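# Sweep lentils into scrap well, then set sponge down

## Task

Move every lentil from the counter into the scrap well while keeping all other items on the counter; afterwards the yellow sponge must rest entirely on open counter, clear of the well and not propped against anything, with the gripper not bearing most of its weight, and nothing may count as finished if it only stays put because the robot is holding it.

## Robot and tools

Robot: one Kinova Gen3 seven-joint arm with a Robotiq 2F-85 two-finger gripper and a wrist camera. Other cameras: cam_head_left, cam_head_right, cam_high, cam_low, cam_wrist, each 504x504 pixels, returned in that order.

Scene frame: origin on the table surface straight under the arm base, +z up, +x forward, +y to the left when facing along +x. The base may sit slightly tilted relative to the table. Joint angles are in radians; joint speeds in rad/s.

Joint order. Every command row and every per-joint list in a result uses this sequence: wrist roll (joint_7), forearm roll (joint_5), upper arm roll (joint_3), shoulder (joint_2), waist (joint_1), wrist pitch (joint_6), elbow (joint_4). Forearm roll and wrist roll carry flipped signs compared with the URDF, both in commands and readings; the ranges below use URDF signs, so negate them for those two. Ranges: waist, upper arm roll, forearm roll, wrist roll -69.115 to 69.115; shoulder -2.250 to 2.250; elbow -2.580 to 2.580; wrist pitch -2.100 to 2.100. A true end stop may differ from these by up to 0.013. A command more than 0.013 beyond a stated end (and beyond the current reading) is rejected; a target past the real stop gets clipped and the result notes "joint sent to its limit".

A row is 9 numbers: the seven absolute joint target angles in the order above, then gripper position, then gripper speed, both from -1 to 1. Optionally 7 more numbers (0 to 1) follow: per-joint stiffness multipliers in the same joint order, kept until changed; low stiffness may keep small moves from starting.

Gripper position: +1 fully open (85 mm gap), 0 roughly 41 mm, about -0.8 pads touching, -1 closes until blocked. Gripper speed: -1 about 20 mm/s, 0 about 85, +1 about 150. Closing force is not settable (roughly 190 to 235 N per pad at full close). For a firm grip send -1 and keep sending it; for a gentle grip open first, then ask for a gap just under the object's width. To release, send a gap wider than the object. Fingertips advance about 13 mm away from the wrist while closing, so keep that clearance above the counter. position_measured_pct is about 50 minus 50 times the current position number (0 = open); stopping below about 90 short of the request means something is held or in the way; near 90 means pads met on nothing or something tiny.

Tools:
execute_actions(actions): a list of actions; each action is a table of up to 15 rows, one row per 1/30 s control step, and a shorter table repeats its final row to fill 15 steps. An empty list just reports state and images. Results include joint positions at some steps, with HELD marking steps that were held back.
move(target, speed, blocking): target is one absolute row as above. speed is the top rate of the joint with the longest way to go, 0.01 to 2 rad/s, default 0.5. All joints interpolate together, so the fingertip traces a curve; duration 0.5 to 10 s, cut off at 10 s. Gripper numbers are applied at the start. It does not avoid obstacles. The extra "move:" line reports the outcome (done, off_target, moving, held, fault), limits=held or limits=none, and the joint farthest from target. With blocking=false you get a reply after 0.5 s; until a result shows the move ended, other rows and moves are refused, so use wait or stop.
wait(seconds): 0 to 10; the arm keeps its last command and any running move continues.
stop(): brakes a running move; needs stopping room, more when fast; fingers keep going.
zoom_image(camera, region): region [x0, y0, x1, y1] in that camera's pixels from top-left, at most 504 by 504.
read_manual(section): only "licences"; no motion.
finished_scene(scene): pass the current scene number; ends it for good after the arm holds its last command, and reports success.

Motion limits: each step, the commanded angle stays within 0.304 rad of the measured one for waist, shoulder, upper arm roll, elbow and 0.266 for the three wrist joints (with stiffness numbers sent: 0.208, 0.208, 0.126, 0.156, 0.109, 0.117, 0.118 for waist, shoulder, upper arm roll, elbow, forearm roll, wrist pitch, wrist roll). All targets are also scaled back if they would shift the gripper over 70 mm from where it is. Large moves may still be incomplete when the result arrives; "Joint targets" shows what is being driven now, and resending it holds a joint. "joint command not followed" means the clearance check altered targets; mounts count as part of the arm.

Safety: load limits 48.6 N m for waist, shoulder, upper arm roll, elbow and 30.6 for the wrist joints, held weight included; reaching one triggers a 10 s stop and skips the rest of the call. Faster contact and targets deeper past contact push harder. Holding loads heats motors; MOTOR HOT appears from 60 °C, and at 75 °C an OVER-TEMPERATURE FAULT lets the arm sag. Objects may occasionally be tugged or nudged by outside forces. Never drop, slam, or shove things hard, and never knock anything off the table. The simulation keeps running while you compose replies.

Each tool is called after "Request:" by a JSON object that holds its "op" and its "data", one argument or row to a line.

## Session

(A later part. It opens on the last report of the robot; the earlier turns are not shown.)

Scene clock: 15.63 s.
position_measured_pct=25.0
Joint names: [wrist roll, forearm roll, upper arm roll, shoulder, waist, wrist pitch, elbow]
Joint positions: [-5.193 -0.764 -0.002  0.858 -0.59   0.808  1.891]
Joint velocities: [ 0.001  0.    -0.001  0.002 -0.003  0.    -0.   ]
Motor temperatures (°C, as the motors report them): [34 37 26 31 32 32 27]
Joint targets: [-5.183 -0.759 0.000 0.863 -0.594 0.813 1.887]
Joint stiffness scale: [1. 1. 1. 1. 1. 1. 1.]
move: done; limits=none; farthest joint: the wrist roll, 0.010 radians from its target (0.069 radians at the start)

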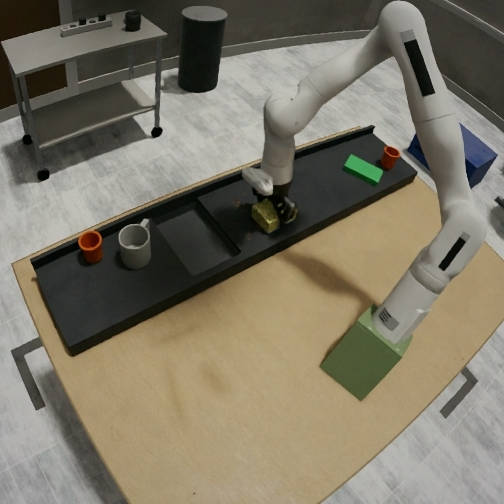

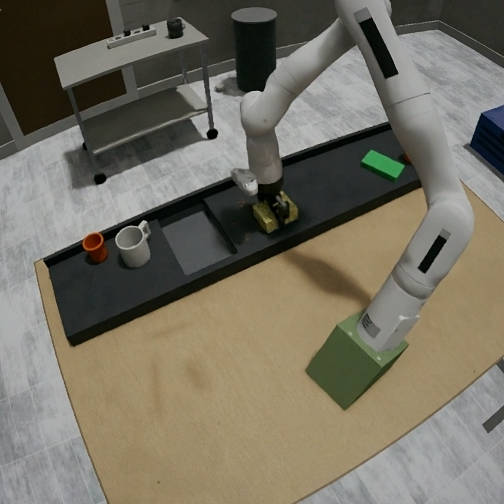

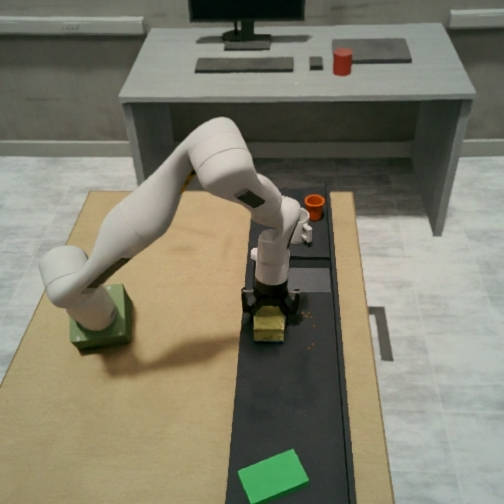

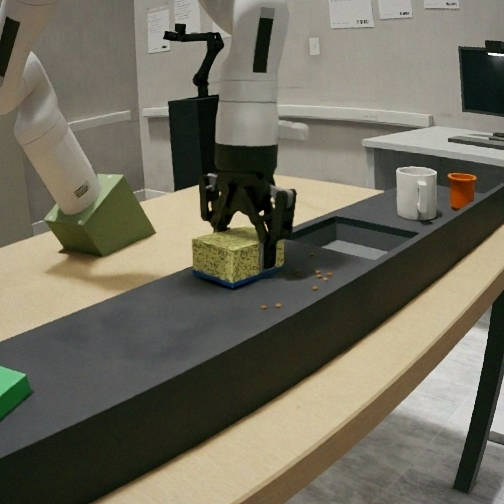

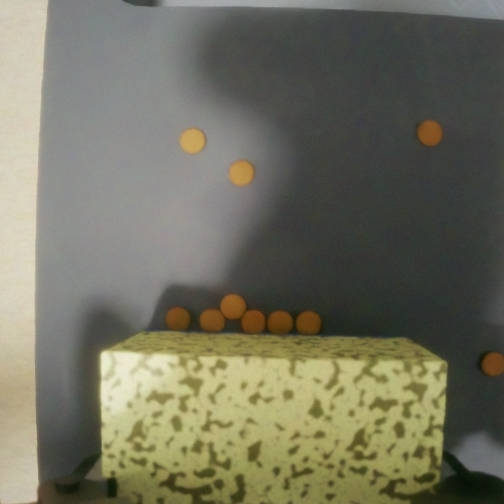

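Request:
{"op": "move", "data": {
  "target": [-5.148,-0.684,0,0.958,-0.701,0.848,1.785,0.44,-1],
  "speed": 0.09
}}

Request:
{"op": "move", "data": {
  "target": [-5.107,-0.638,0,1.032,-0.785,0.869,1.710,0.44,-1],
  "speed": 0.09
}}

Scene clock: 17.63 s.
position_measured_pct=27.8
Joint names: [wrist roll, forearm roll, upper arm roll, shoulder, waist, wrist pitch, elbow]
Joint positions: [-5.158 -0.689 -0.002  0.953 -0.697  0.843  1.789]
Joint velocities: [ 0.002  0.     0.001  0.003 -0.003  0.    -0.001]
Motor temperatures (°C, as the motors report them): [34 37 26 31 32 32 27]
Joint targets: [-5.148 -0.684 0.000 0.958 -0.701 0.848 1.785]
Joint stiffness scale: [1. 1. 1. 1. 1. 1. 1.]
move: done; limits=none; farthest joint: the wrist roll, 0.010 radians from its target (0.045 radians at the start)

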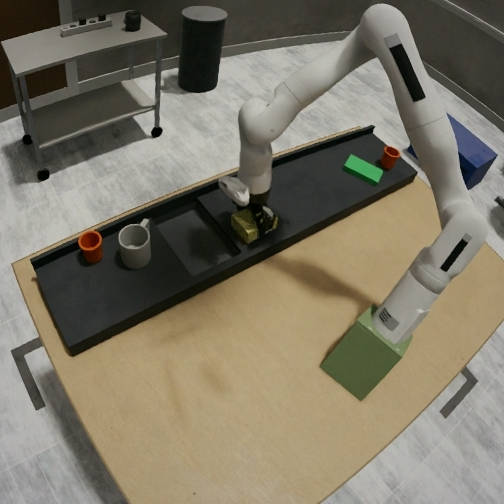

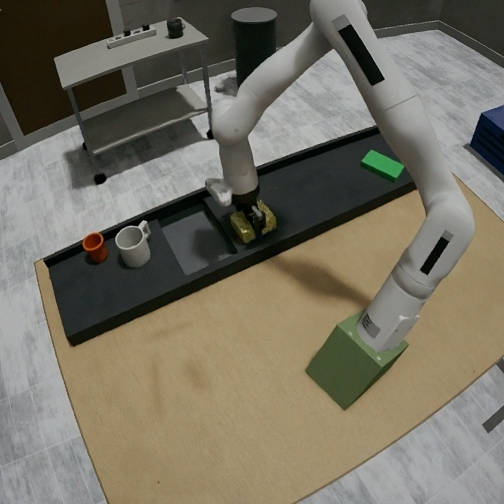

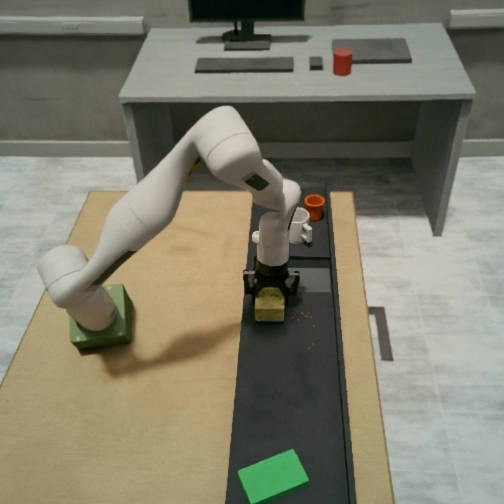

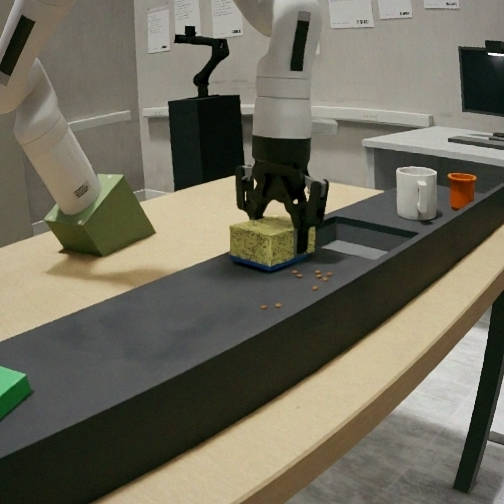

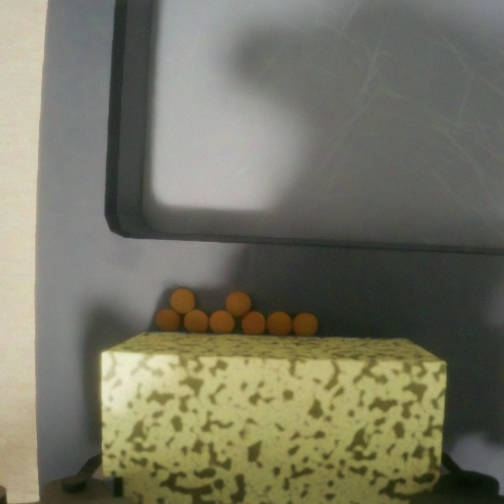

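Scene clock: 19.03 s.
position_measured_pct=27.8
Joint names: [wrist roll, forearm roll, upper arm roll, shoulder, waist, wrist pitch, elbow]
Joint positions: [-5.117 -0.643 -0.002  1.027 -0.781  0.864  1.714]
Joint velocities: [-0.001  0.    -0.     0.003 -0.003  0.    -0.   ]
Motor temperatures (°C, as the motors report them): [34 37 26 31 32 32 27]
Joint targets: [-5.107 -0.638 0.000 1.032 -0.785 0.869 1.710]
Joint stiffness scale: [1. 1. 1. 1. 1. 1. 1.]
move: done; limits=none; farthest joint: the wrist roll, 0.010 radians from its target (0.051 radians at the start)

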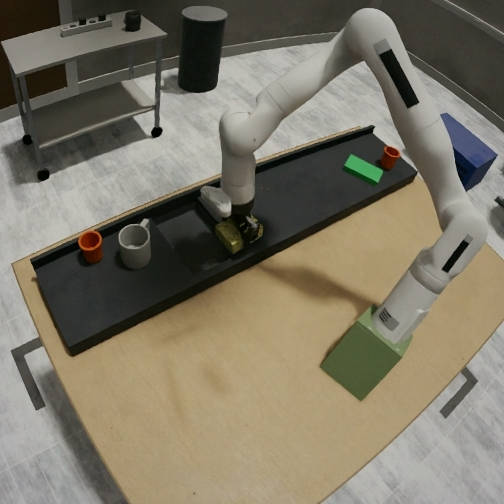

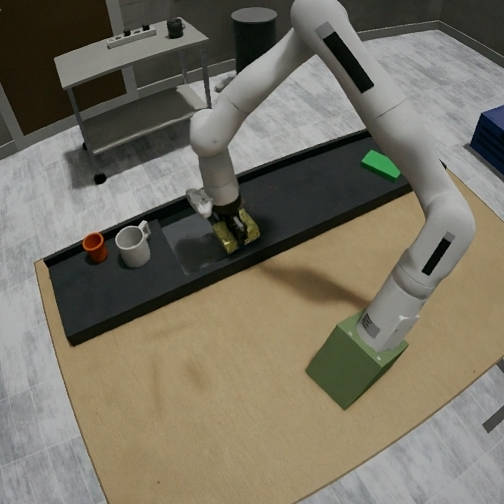

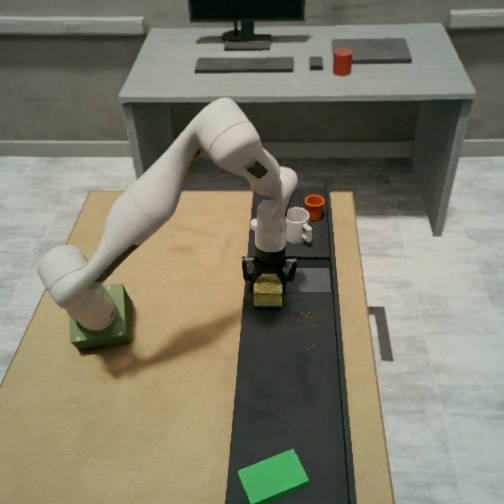

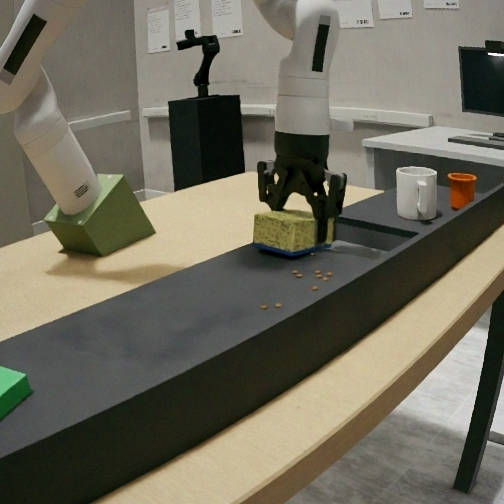

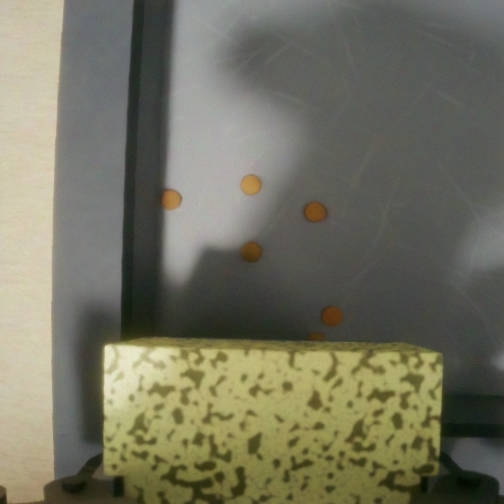

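Request:
{"op": "move", "data": {
  "target": [-5.17,-0.585,0,0.975,-0.81,0.94,1.68,0.44,-1],
  "speed": 0.13
}}

Request:
{"op": "move", "data": {
  "target": [-5.61,-0.715,0,0.745,-0.34,0.97,1.66,0.44,-1],
  "speed": 0.3
}}

Request:
{"op": "move", "data": {
  "target": [-5.555,-0.769,0,0.798,-0.311,0.899,1.696,0.44,-1],
  "speed": 0.07
}}

Request:
{"op": "zoom_image", "data": {
  "camera": "cam_low",
  "region": [120, 190, 420, 370]
}}

Scene clock: 20.33 s.
position_measured_pct=27.8
Joint names: [wrist roll, forearm roll, upper arm roll, shoulder, waist, wrist pitch, elbow]
Joint positions: [-5.16  -0.59  -0.002  0.979 -0.806  0.934  1.684]
Joint velocities: [ 0.001 -0.     0.    -0.002 -0.002  0.     0.   ]
Motor temperatures (°C, as the motors report them): [34 37 26 31 32 32 27]
Joint targets: [-5.170 -0.585 0.000 0.975 -0.810 0.940 1.680]
Joint stiffness scale: [1. 1. 1. 1. 1. 1. 1.]
move: done; limits=none; farthest joint: the wrist roll, 0.010 radians from its target (0.053 radians at the start)

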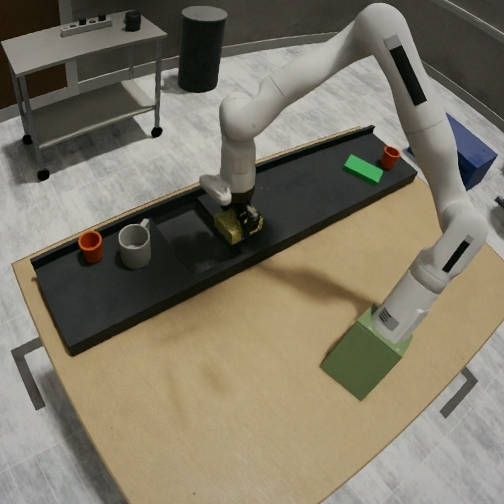

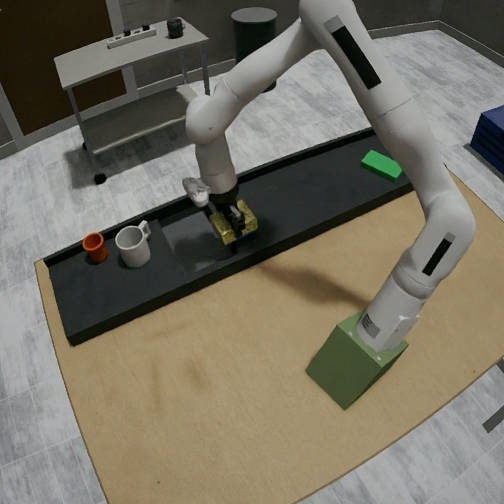

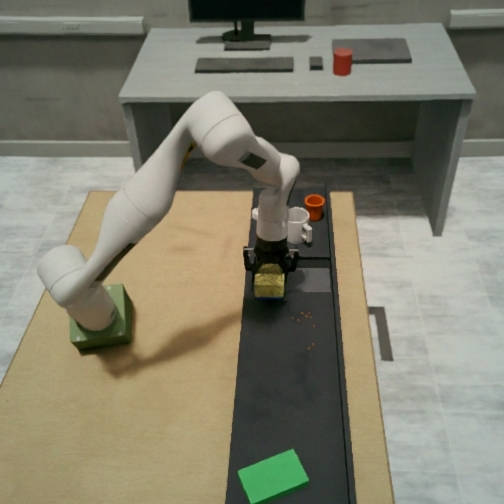

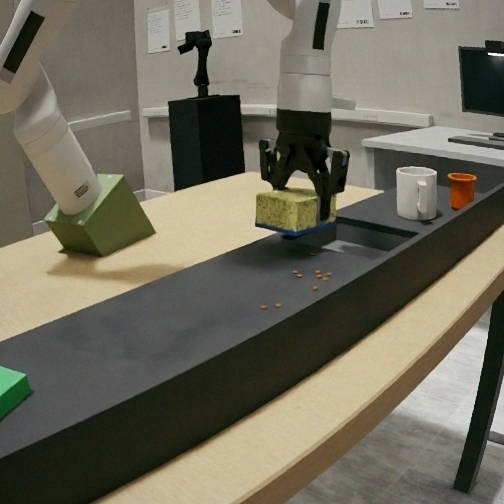

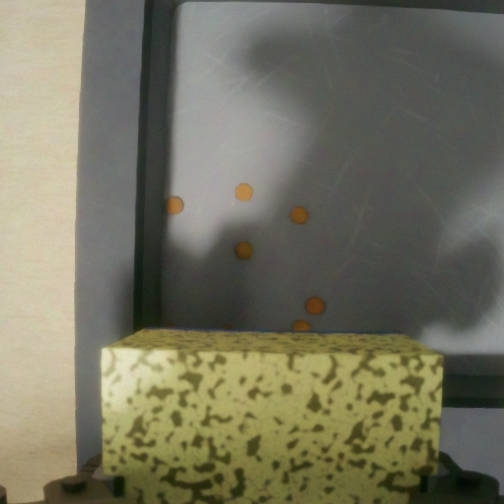

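Scene clock: 22.47 s.
position_measured_pct=27.8
Joint names: [wrist roll, forearm roll, upper arm roll, shoulder, waist, wrist pitch, elbow]
Joint positions: [-5.6   -0.71  -0.001  0.749 -0.344  0.965  1.664]
Joint velocities: [ 0.    -0.    -0.    -0.     0.002 -0.     0.   ]
Motor temperatures (°C, as the motors report them): [34 37 26 31 32 32 27]
Joint targets: [-5.610 -0.715 -0.000 0.745 -0.340 0.970 1.660]
Joint stiffness scale: [1. 1. 1. 1. 1. 1. 1.]
move: done; limits=none; farthest joint: the wrist roll, 0.010 radians from its target (0.450 radians at the start)

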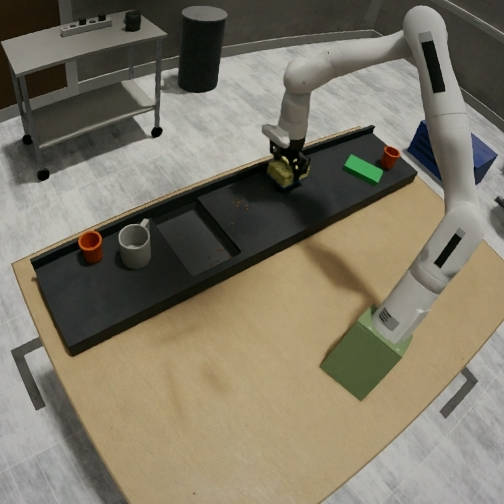

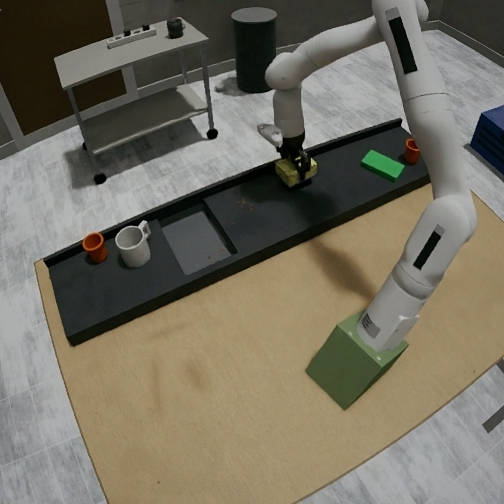

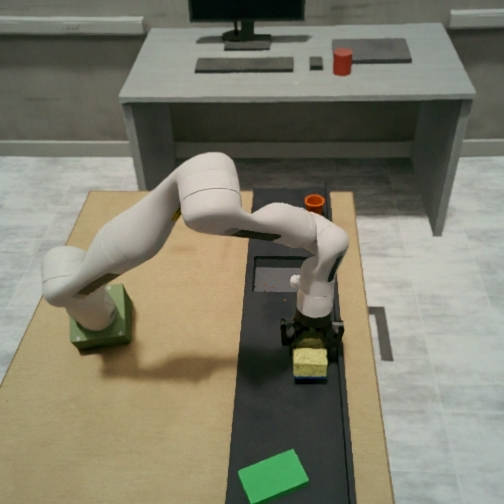

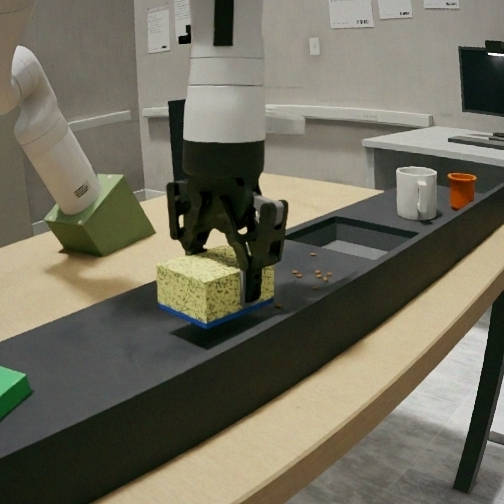

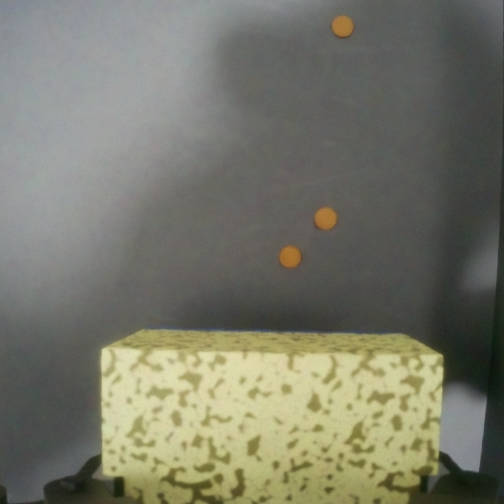

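Scene clock: 23.70 s.
position_measured_pct=27.8
Joint names: [wrist roll, forearm roll, upper arm roll, shoulder, waist, wrist pitch, elbow]
Joint positions: [-5.565 -0.765 -0.001  0.792 -0.316  0.905  1.69 ]
Joint velocities: [-0.    -0.     0.     0.003  0.002 -0.001  0.   ]
Motor temperatures (°C, as the motors report them): [34 37 26 31 32 32 27]
Joint targets: [-5.555 -0.769 0.000 0.798 -0.311 0.899 1.696]
Joint stiffness scale: [1. 1. 1. 1. 1. 1. 1.]
move: done; limits=none; farthest joint: the wrist roll, 0.010 radians from its target (0.045 radians at the start)

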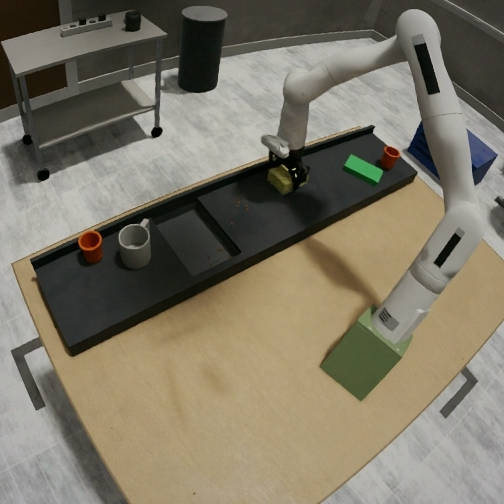

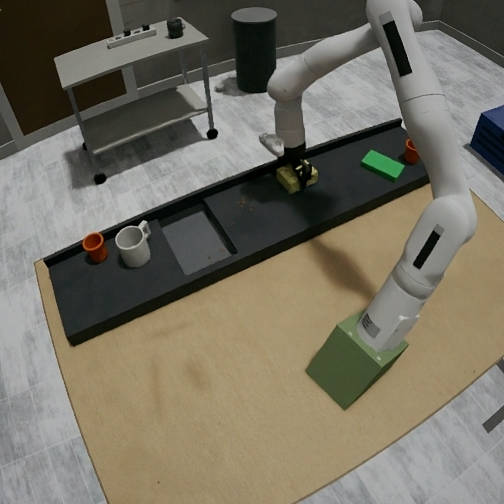

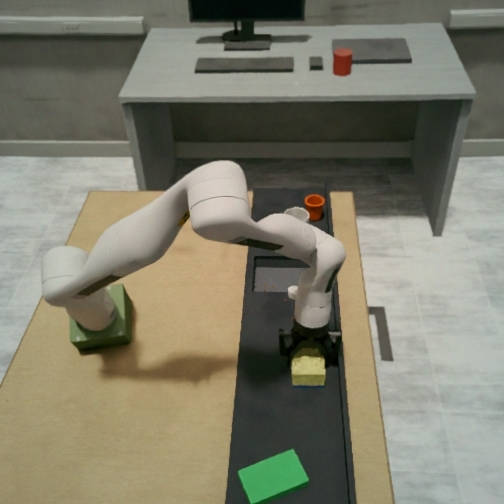

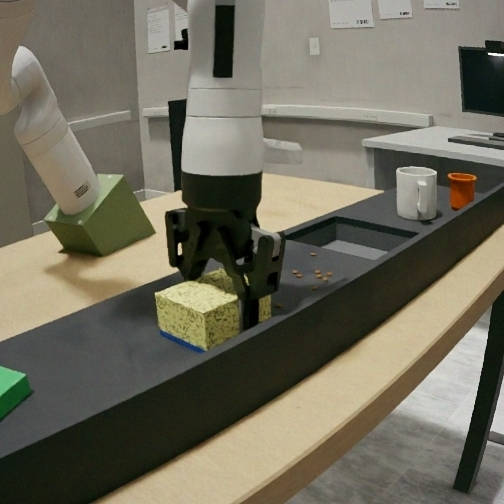

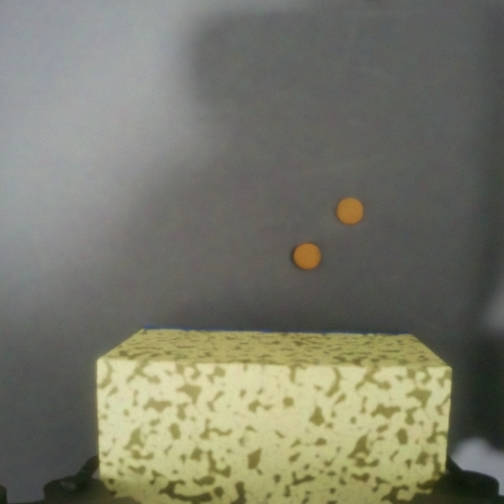

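Region (120, 190, 420, 370) of cam_low's 504x504 image, scaled by 1.680, with more detail than that image has; it fills the top 302 rows of this view, and the rest is white.

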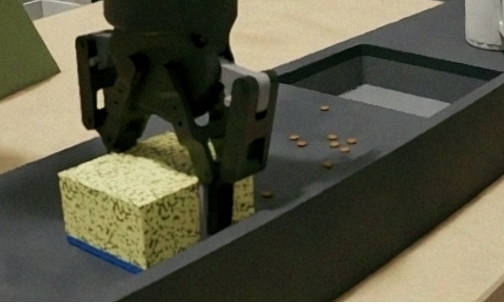

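Request:
{"op": "move", "data": {
  "target": [-5.388,-0.728,0,0.890,-0.484,0.909,1.680,0.44,-1],
  "speed": 0.1
}}

Scene clock: 26.17 s.
position_measured_pct=27.8
Joint names: [wrist roll, forearm roll, upper arm roll, shoulder, waist, wrist pitch, elbow]
Joint positions: [-5.398 -0.734 -0.001  0.884 -0.479  0.905  1.684]
Joint velocities: [ 0.001 -0.    -0.     0.001 -0.002 -0.    -0.   ]
Motor temperatures (°C, as the motors report them): [34 37 26 31 32 32 27]
Joint targets: [-5.388 -0.728 0.000 0.890 -0.484 0.909 1.680]
Joint stiffness scale: [1. 1. 1. 1. 1. 1. 1.]
move: done; limits=none; farthest joint: the wrist roll, 0.010 radians from its target (0.177 radians at the start)

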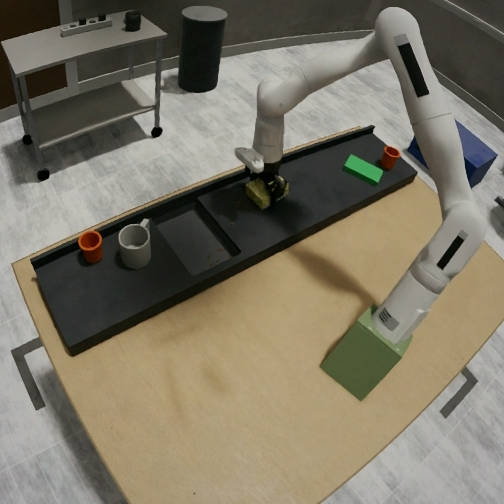

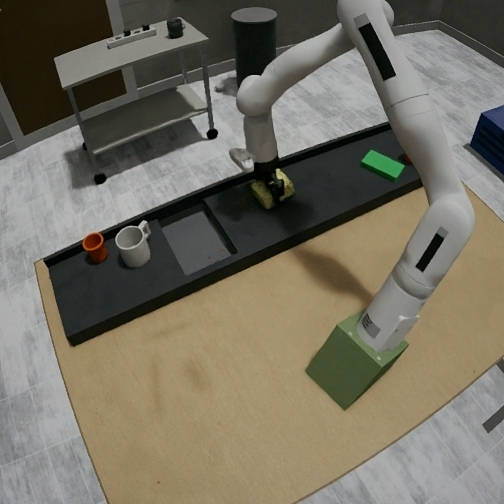

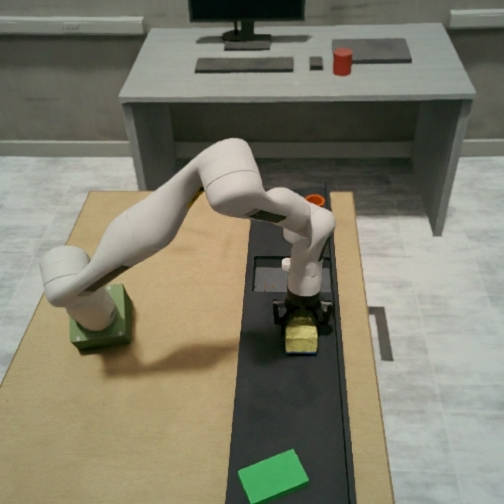

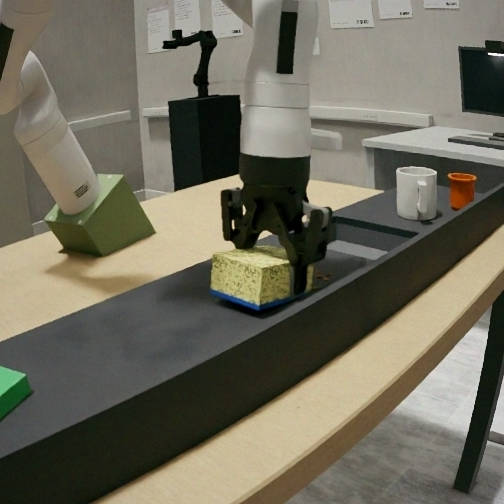

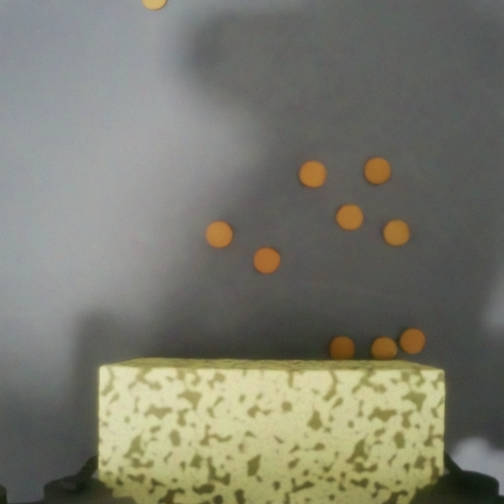

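Request:
{"op": "move", "data": {
  "target": [-5.43,-0.722,0,0.897,-0.467,0.924,1.648,0.44,-1],
  "speed": 0.05
}}

Request:
{"op": "move", "data": {
  "target": [-5.332,-0.666,0,1.004,-0.600,0.958,1.559,0.44,-1],
  "speed": 0.09
}}

Scene clock: 27.40 s.
position_measured_pct=27.8
Joint names: [wrist roll, forearm roll, upper arm roll, shoulder, waist, wrist pitch, elbow]
Joint positions: [-5.42  -0.726 -0.001  0.893 -0.471  0.919  1.653]
Joint velocities: [-0.     0.    -0.001  0.001  0.001  0.001 -0.001]
Motor temperatures (°C, as the motors report them): [34 37 26 31 32 32 27]
Joint targets: [-5.430 -0.722 0.000 0.897 -0.467 0.924 1.648]
Joint stiffness scale: [1. 1. 1. 1. 1. 1. 1.]
move: done; limits=none; farthest joint: the wrist roll, 0.010 radians from its target (0.032 radians at the start)

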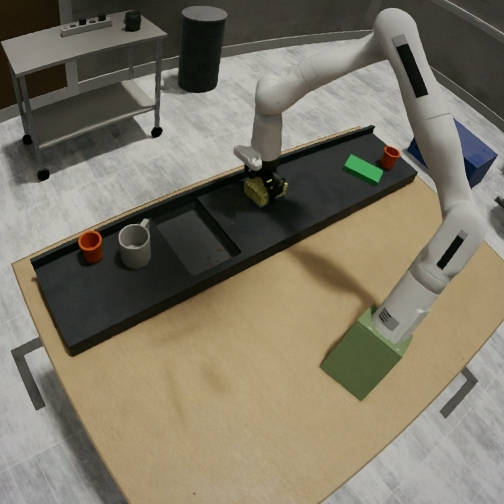

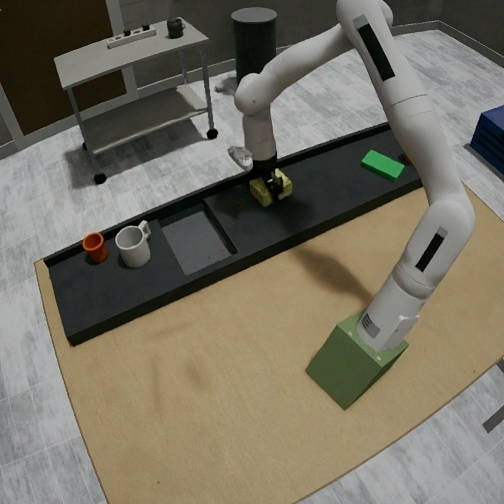

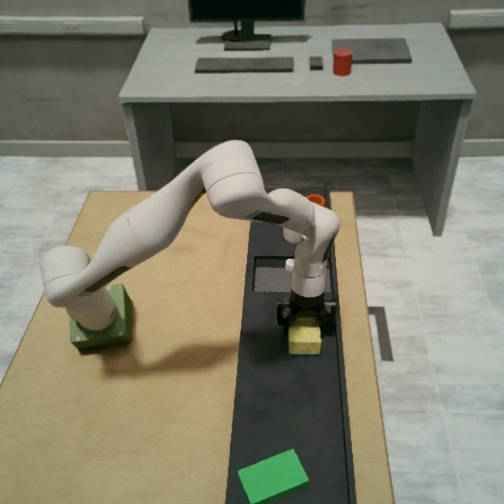

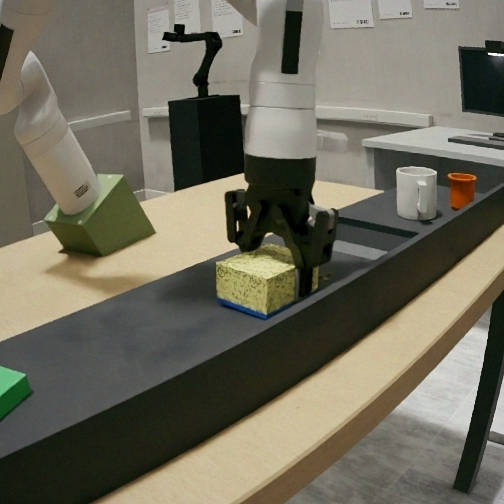

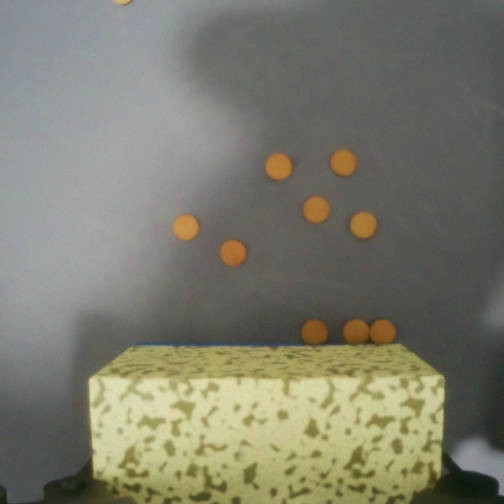

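Scene clock: 29.23 s.
position_measured_pct=27.8
Joint names: [wrist roll, forearm roll, upper arm roll, shoulder, waist, wrist pitch, elbow]
Joint positions: [-5.342 -0.672 -0.001  0.998 -0.595  0.954  1.563]
Joint velocities: [-0.001 -0.    -0.     0.002 -0.003  0.    -0.001]
Motor temperatures (°C, as the motors report them): [34 37 26 31 32 32 27]
Joint targets: [-5.332 -0.666 0.000 1.004 -0.600 0.958 1.559]
Joint stiffness scale: [1. 1. 1. 1. 1. 1. 1.]
move: done; limits=none; farthest joint: the wrist roll, 0.010 radians from its target (0.088 radians at the start)

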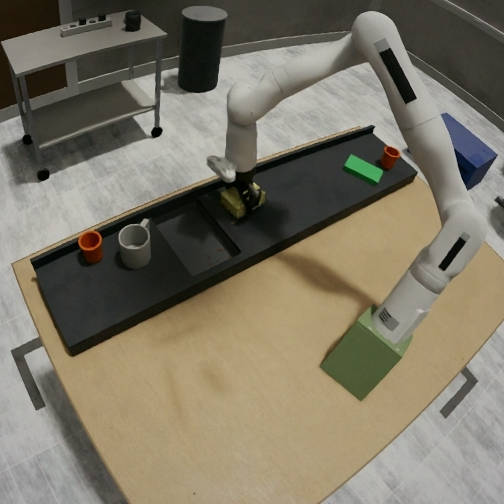

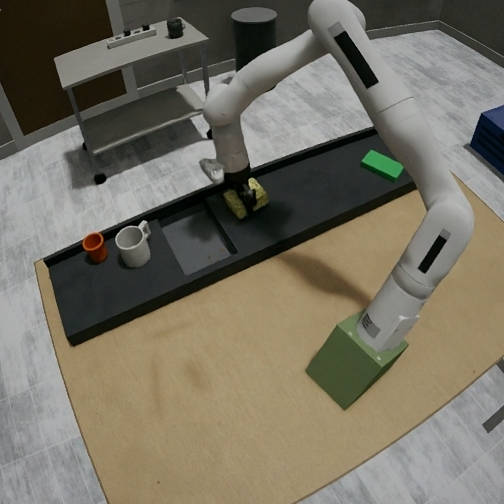

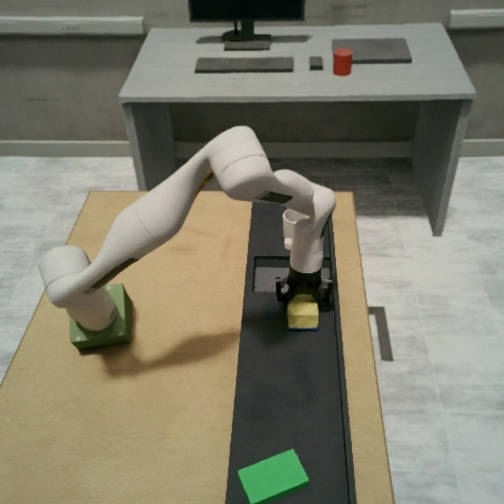

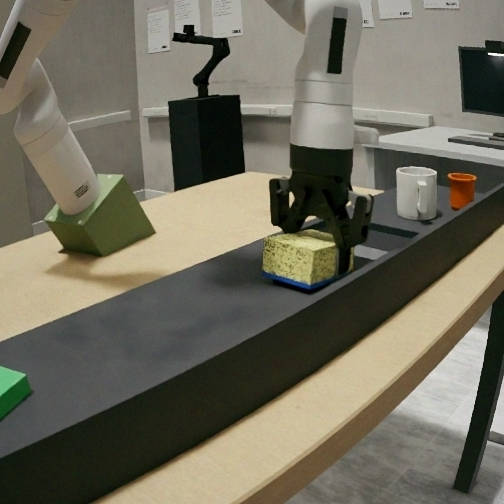

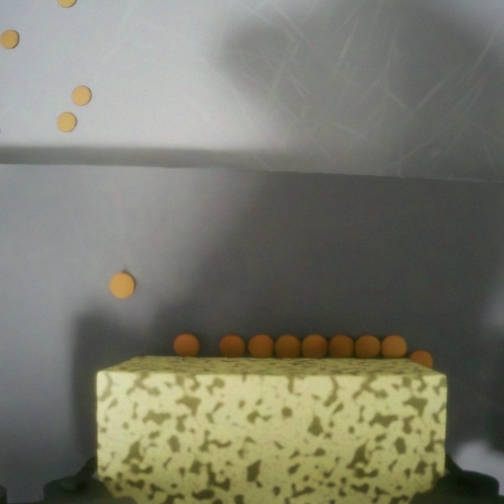

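Request:
{"op": "move", "data": {
  "target": [-5.355,-0.688,0,0.976,-0.574,0.940,1.587,0.44,-1],
  "speed": 0.04
}}

Request:
{"op": "move", "data": {
  "target": [-5.385,-0.678,0,0.992,-0.559,0.966,1.544,0.44,-1],
  "speed": 0.05
}}

Request:
{"op": "move", "data": {
  "target": [-5.317,-0.591,0,1.129,-0.697,1.033,1.382,0.44,-1],
  "speed": 0.1
}}

Scene clock: 30.53 s.
position_measured_pct=27.8
Joint names: [wrist roll, forearm roll, upper arm roll, shoulder, waist, wrist pitch, elbow]
Joint positions: [-5.345 -0.683 -0.001  0.98  -0.579  0.945  1.582]
Joint velocities: [-0.    -0.     0.001 -0.002  0.003 -0.     0.002]
Motor temperatures (°C, as the motors report them): [34 37 26 31 32 32 27]
Joint targets: [-5.355 -0.688 0.000 0.976 -0.574 0.940 1.587]
Joint stiffness scale: [1. 1. 1. 1. 1. 1. 1.]
move: done; limits=none; farthest joint: the wrist roll, 0.010 radians from its target (0.013 radians at the start)

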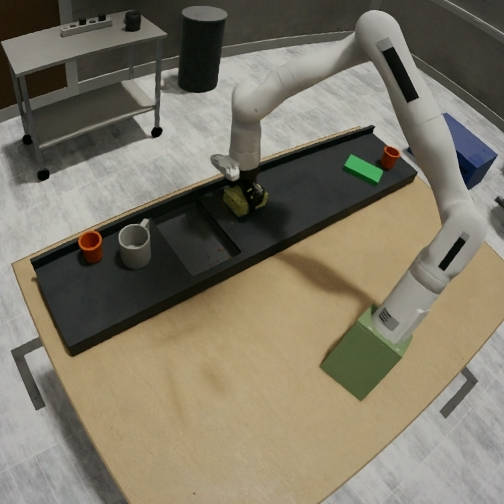

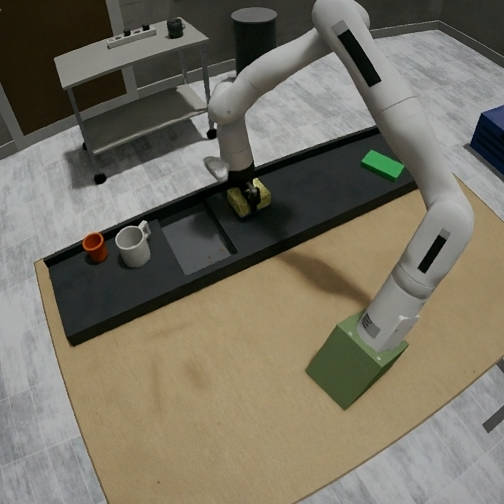

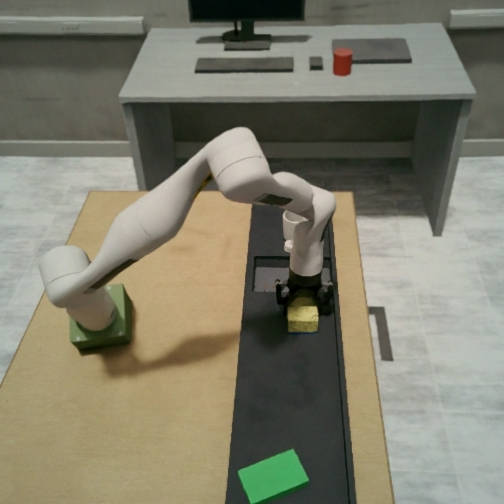

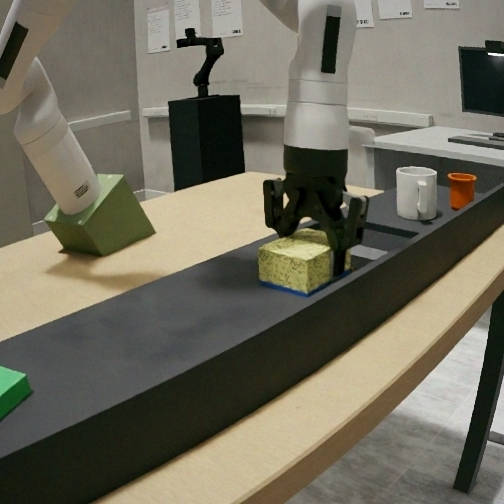

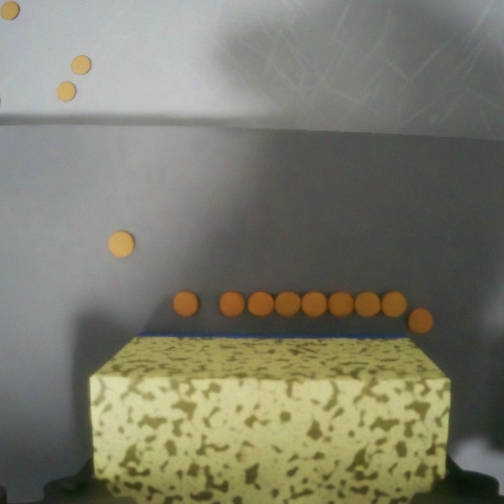

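Scene clock: 31.63 s.
position_measured_pct=27.8
Joint names: [wrist roll, forearm roll, upper arm roll, shoulder, waist, wrist pitch, elbow]
Joint positions: [-5.375 -0.681 -0.001  0.987 -0.564  0.961  1.549]
Joint velocities: [-0.001  0.001  0.     0.001  0.001  0.    -0.001]
Motor temperatures (°C, as the motors report them): [34 37 26 31 32 32 27]
Joint targets: [-5.385 -0.678 0.000 0.992 -0.559 0.966 1.544]
Joint stiffness scale: [1. 1. 1. 1. 1. 1. 1.]
move: done; limits=none; farthest joint: the wrist roll, 0.010 radians from its target (0.040 radians at the start)

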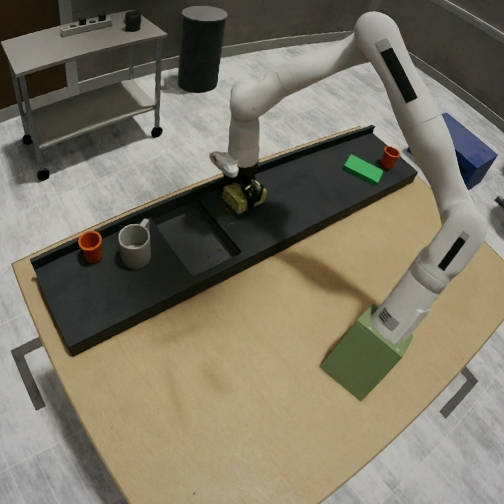

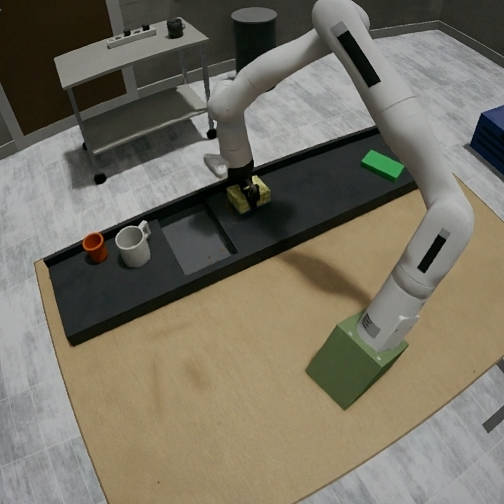

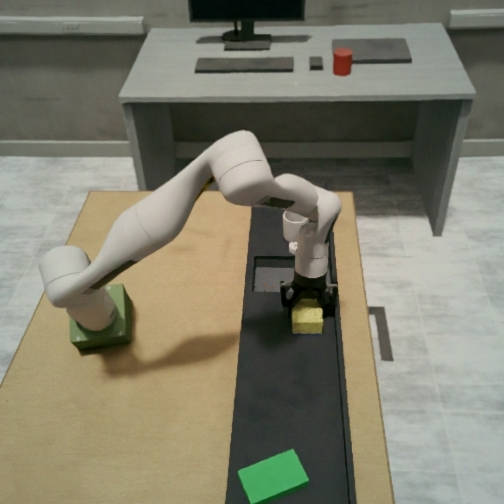

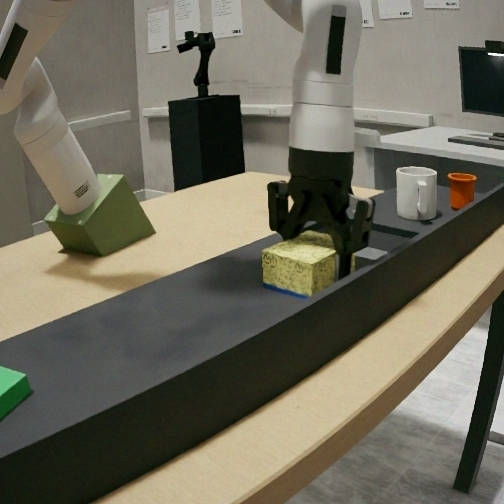

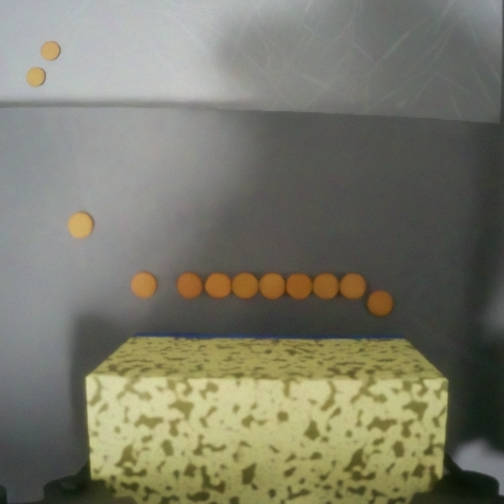

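Scene clock: 33.70 s.
position_measured_pct=27.8
Joint names: [wrist roll, forearm roll, upper arm roll, shoulder, waist, wrist pitch, elbow]
Joint positions: [-5.327 -0.596 -0.001  1.123 -0.693  1.028  1.386]
Joint velocities: [ 0.    -0.    -0.     0.003 -0.003  0.    -0.001]
Motor temperatures (°C, as the motors report them): [34 37 26 31 32 32 27]
Joint targets: [-5.317 -0.591 0.000 1.129 -0.697 1.033 1.382]
Joint stiffness scale: [1. 1. 1. 1. 1. 1. 1.]
move: done; limits=none; farthest joint: the wrist roll, 0.010 radians from its target (0.058 radians at the start)

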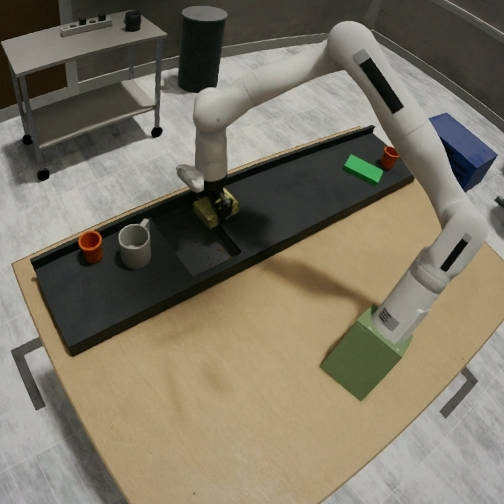

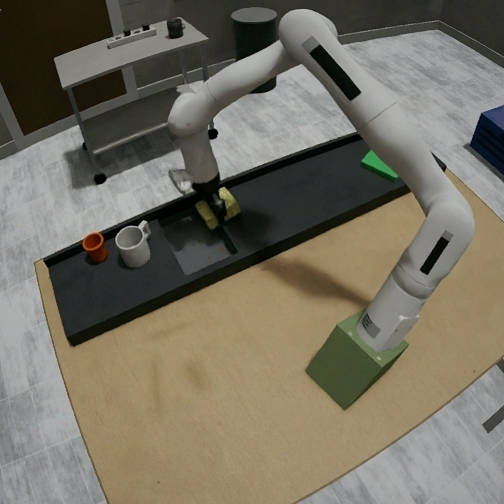

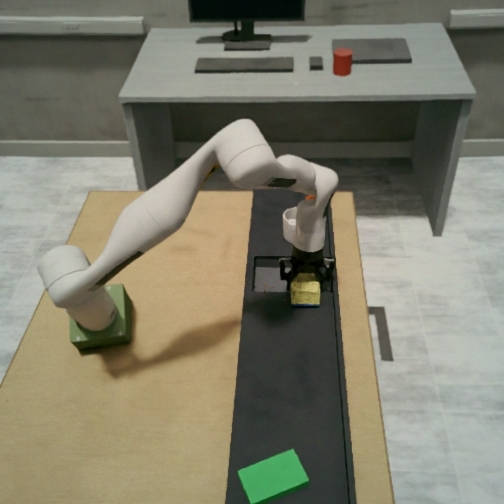

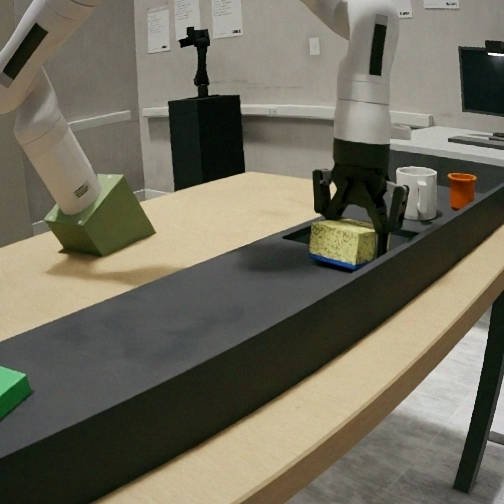

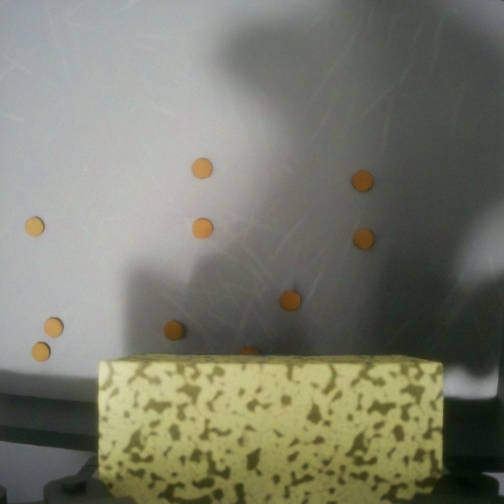

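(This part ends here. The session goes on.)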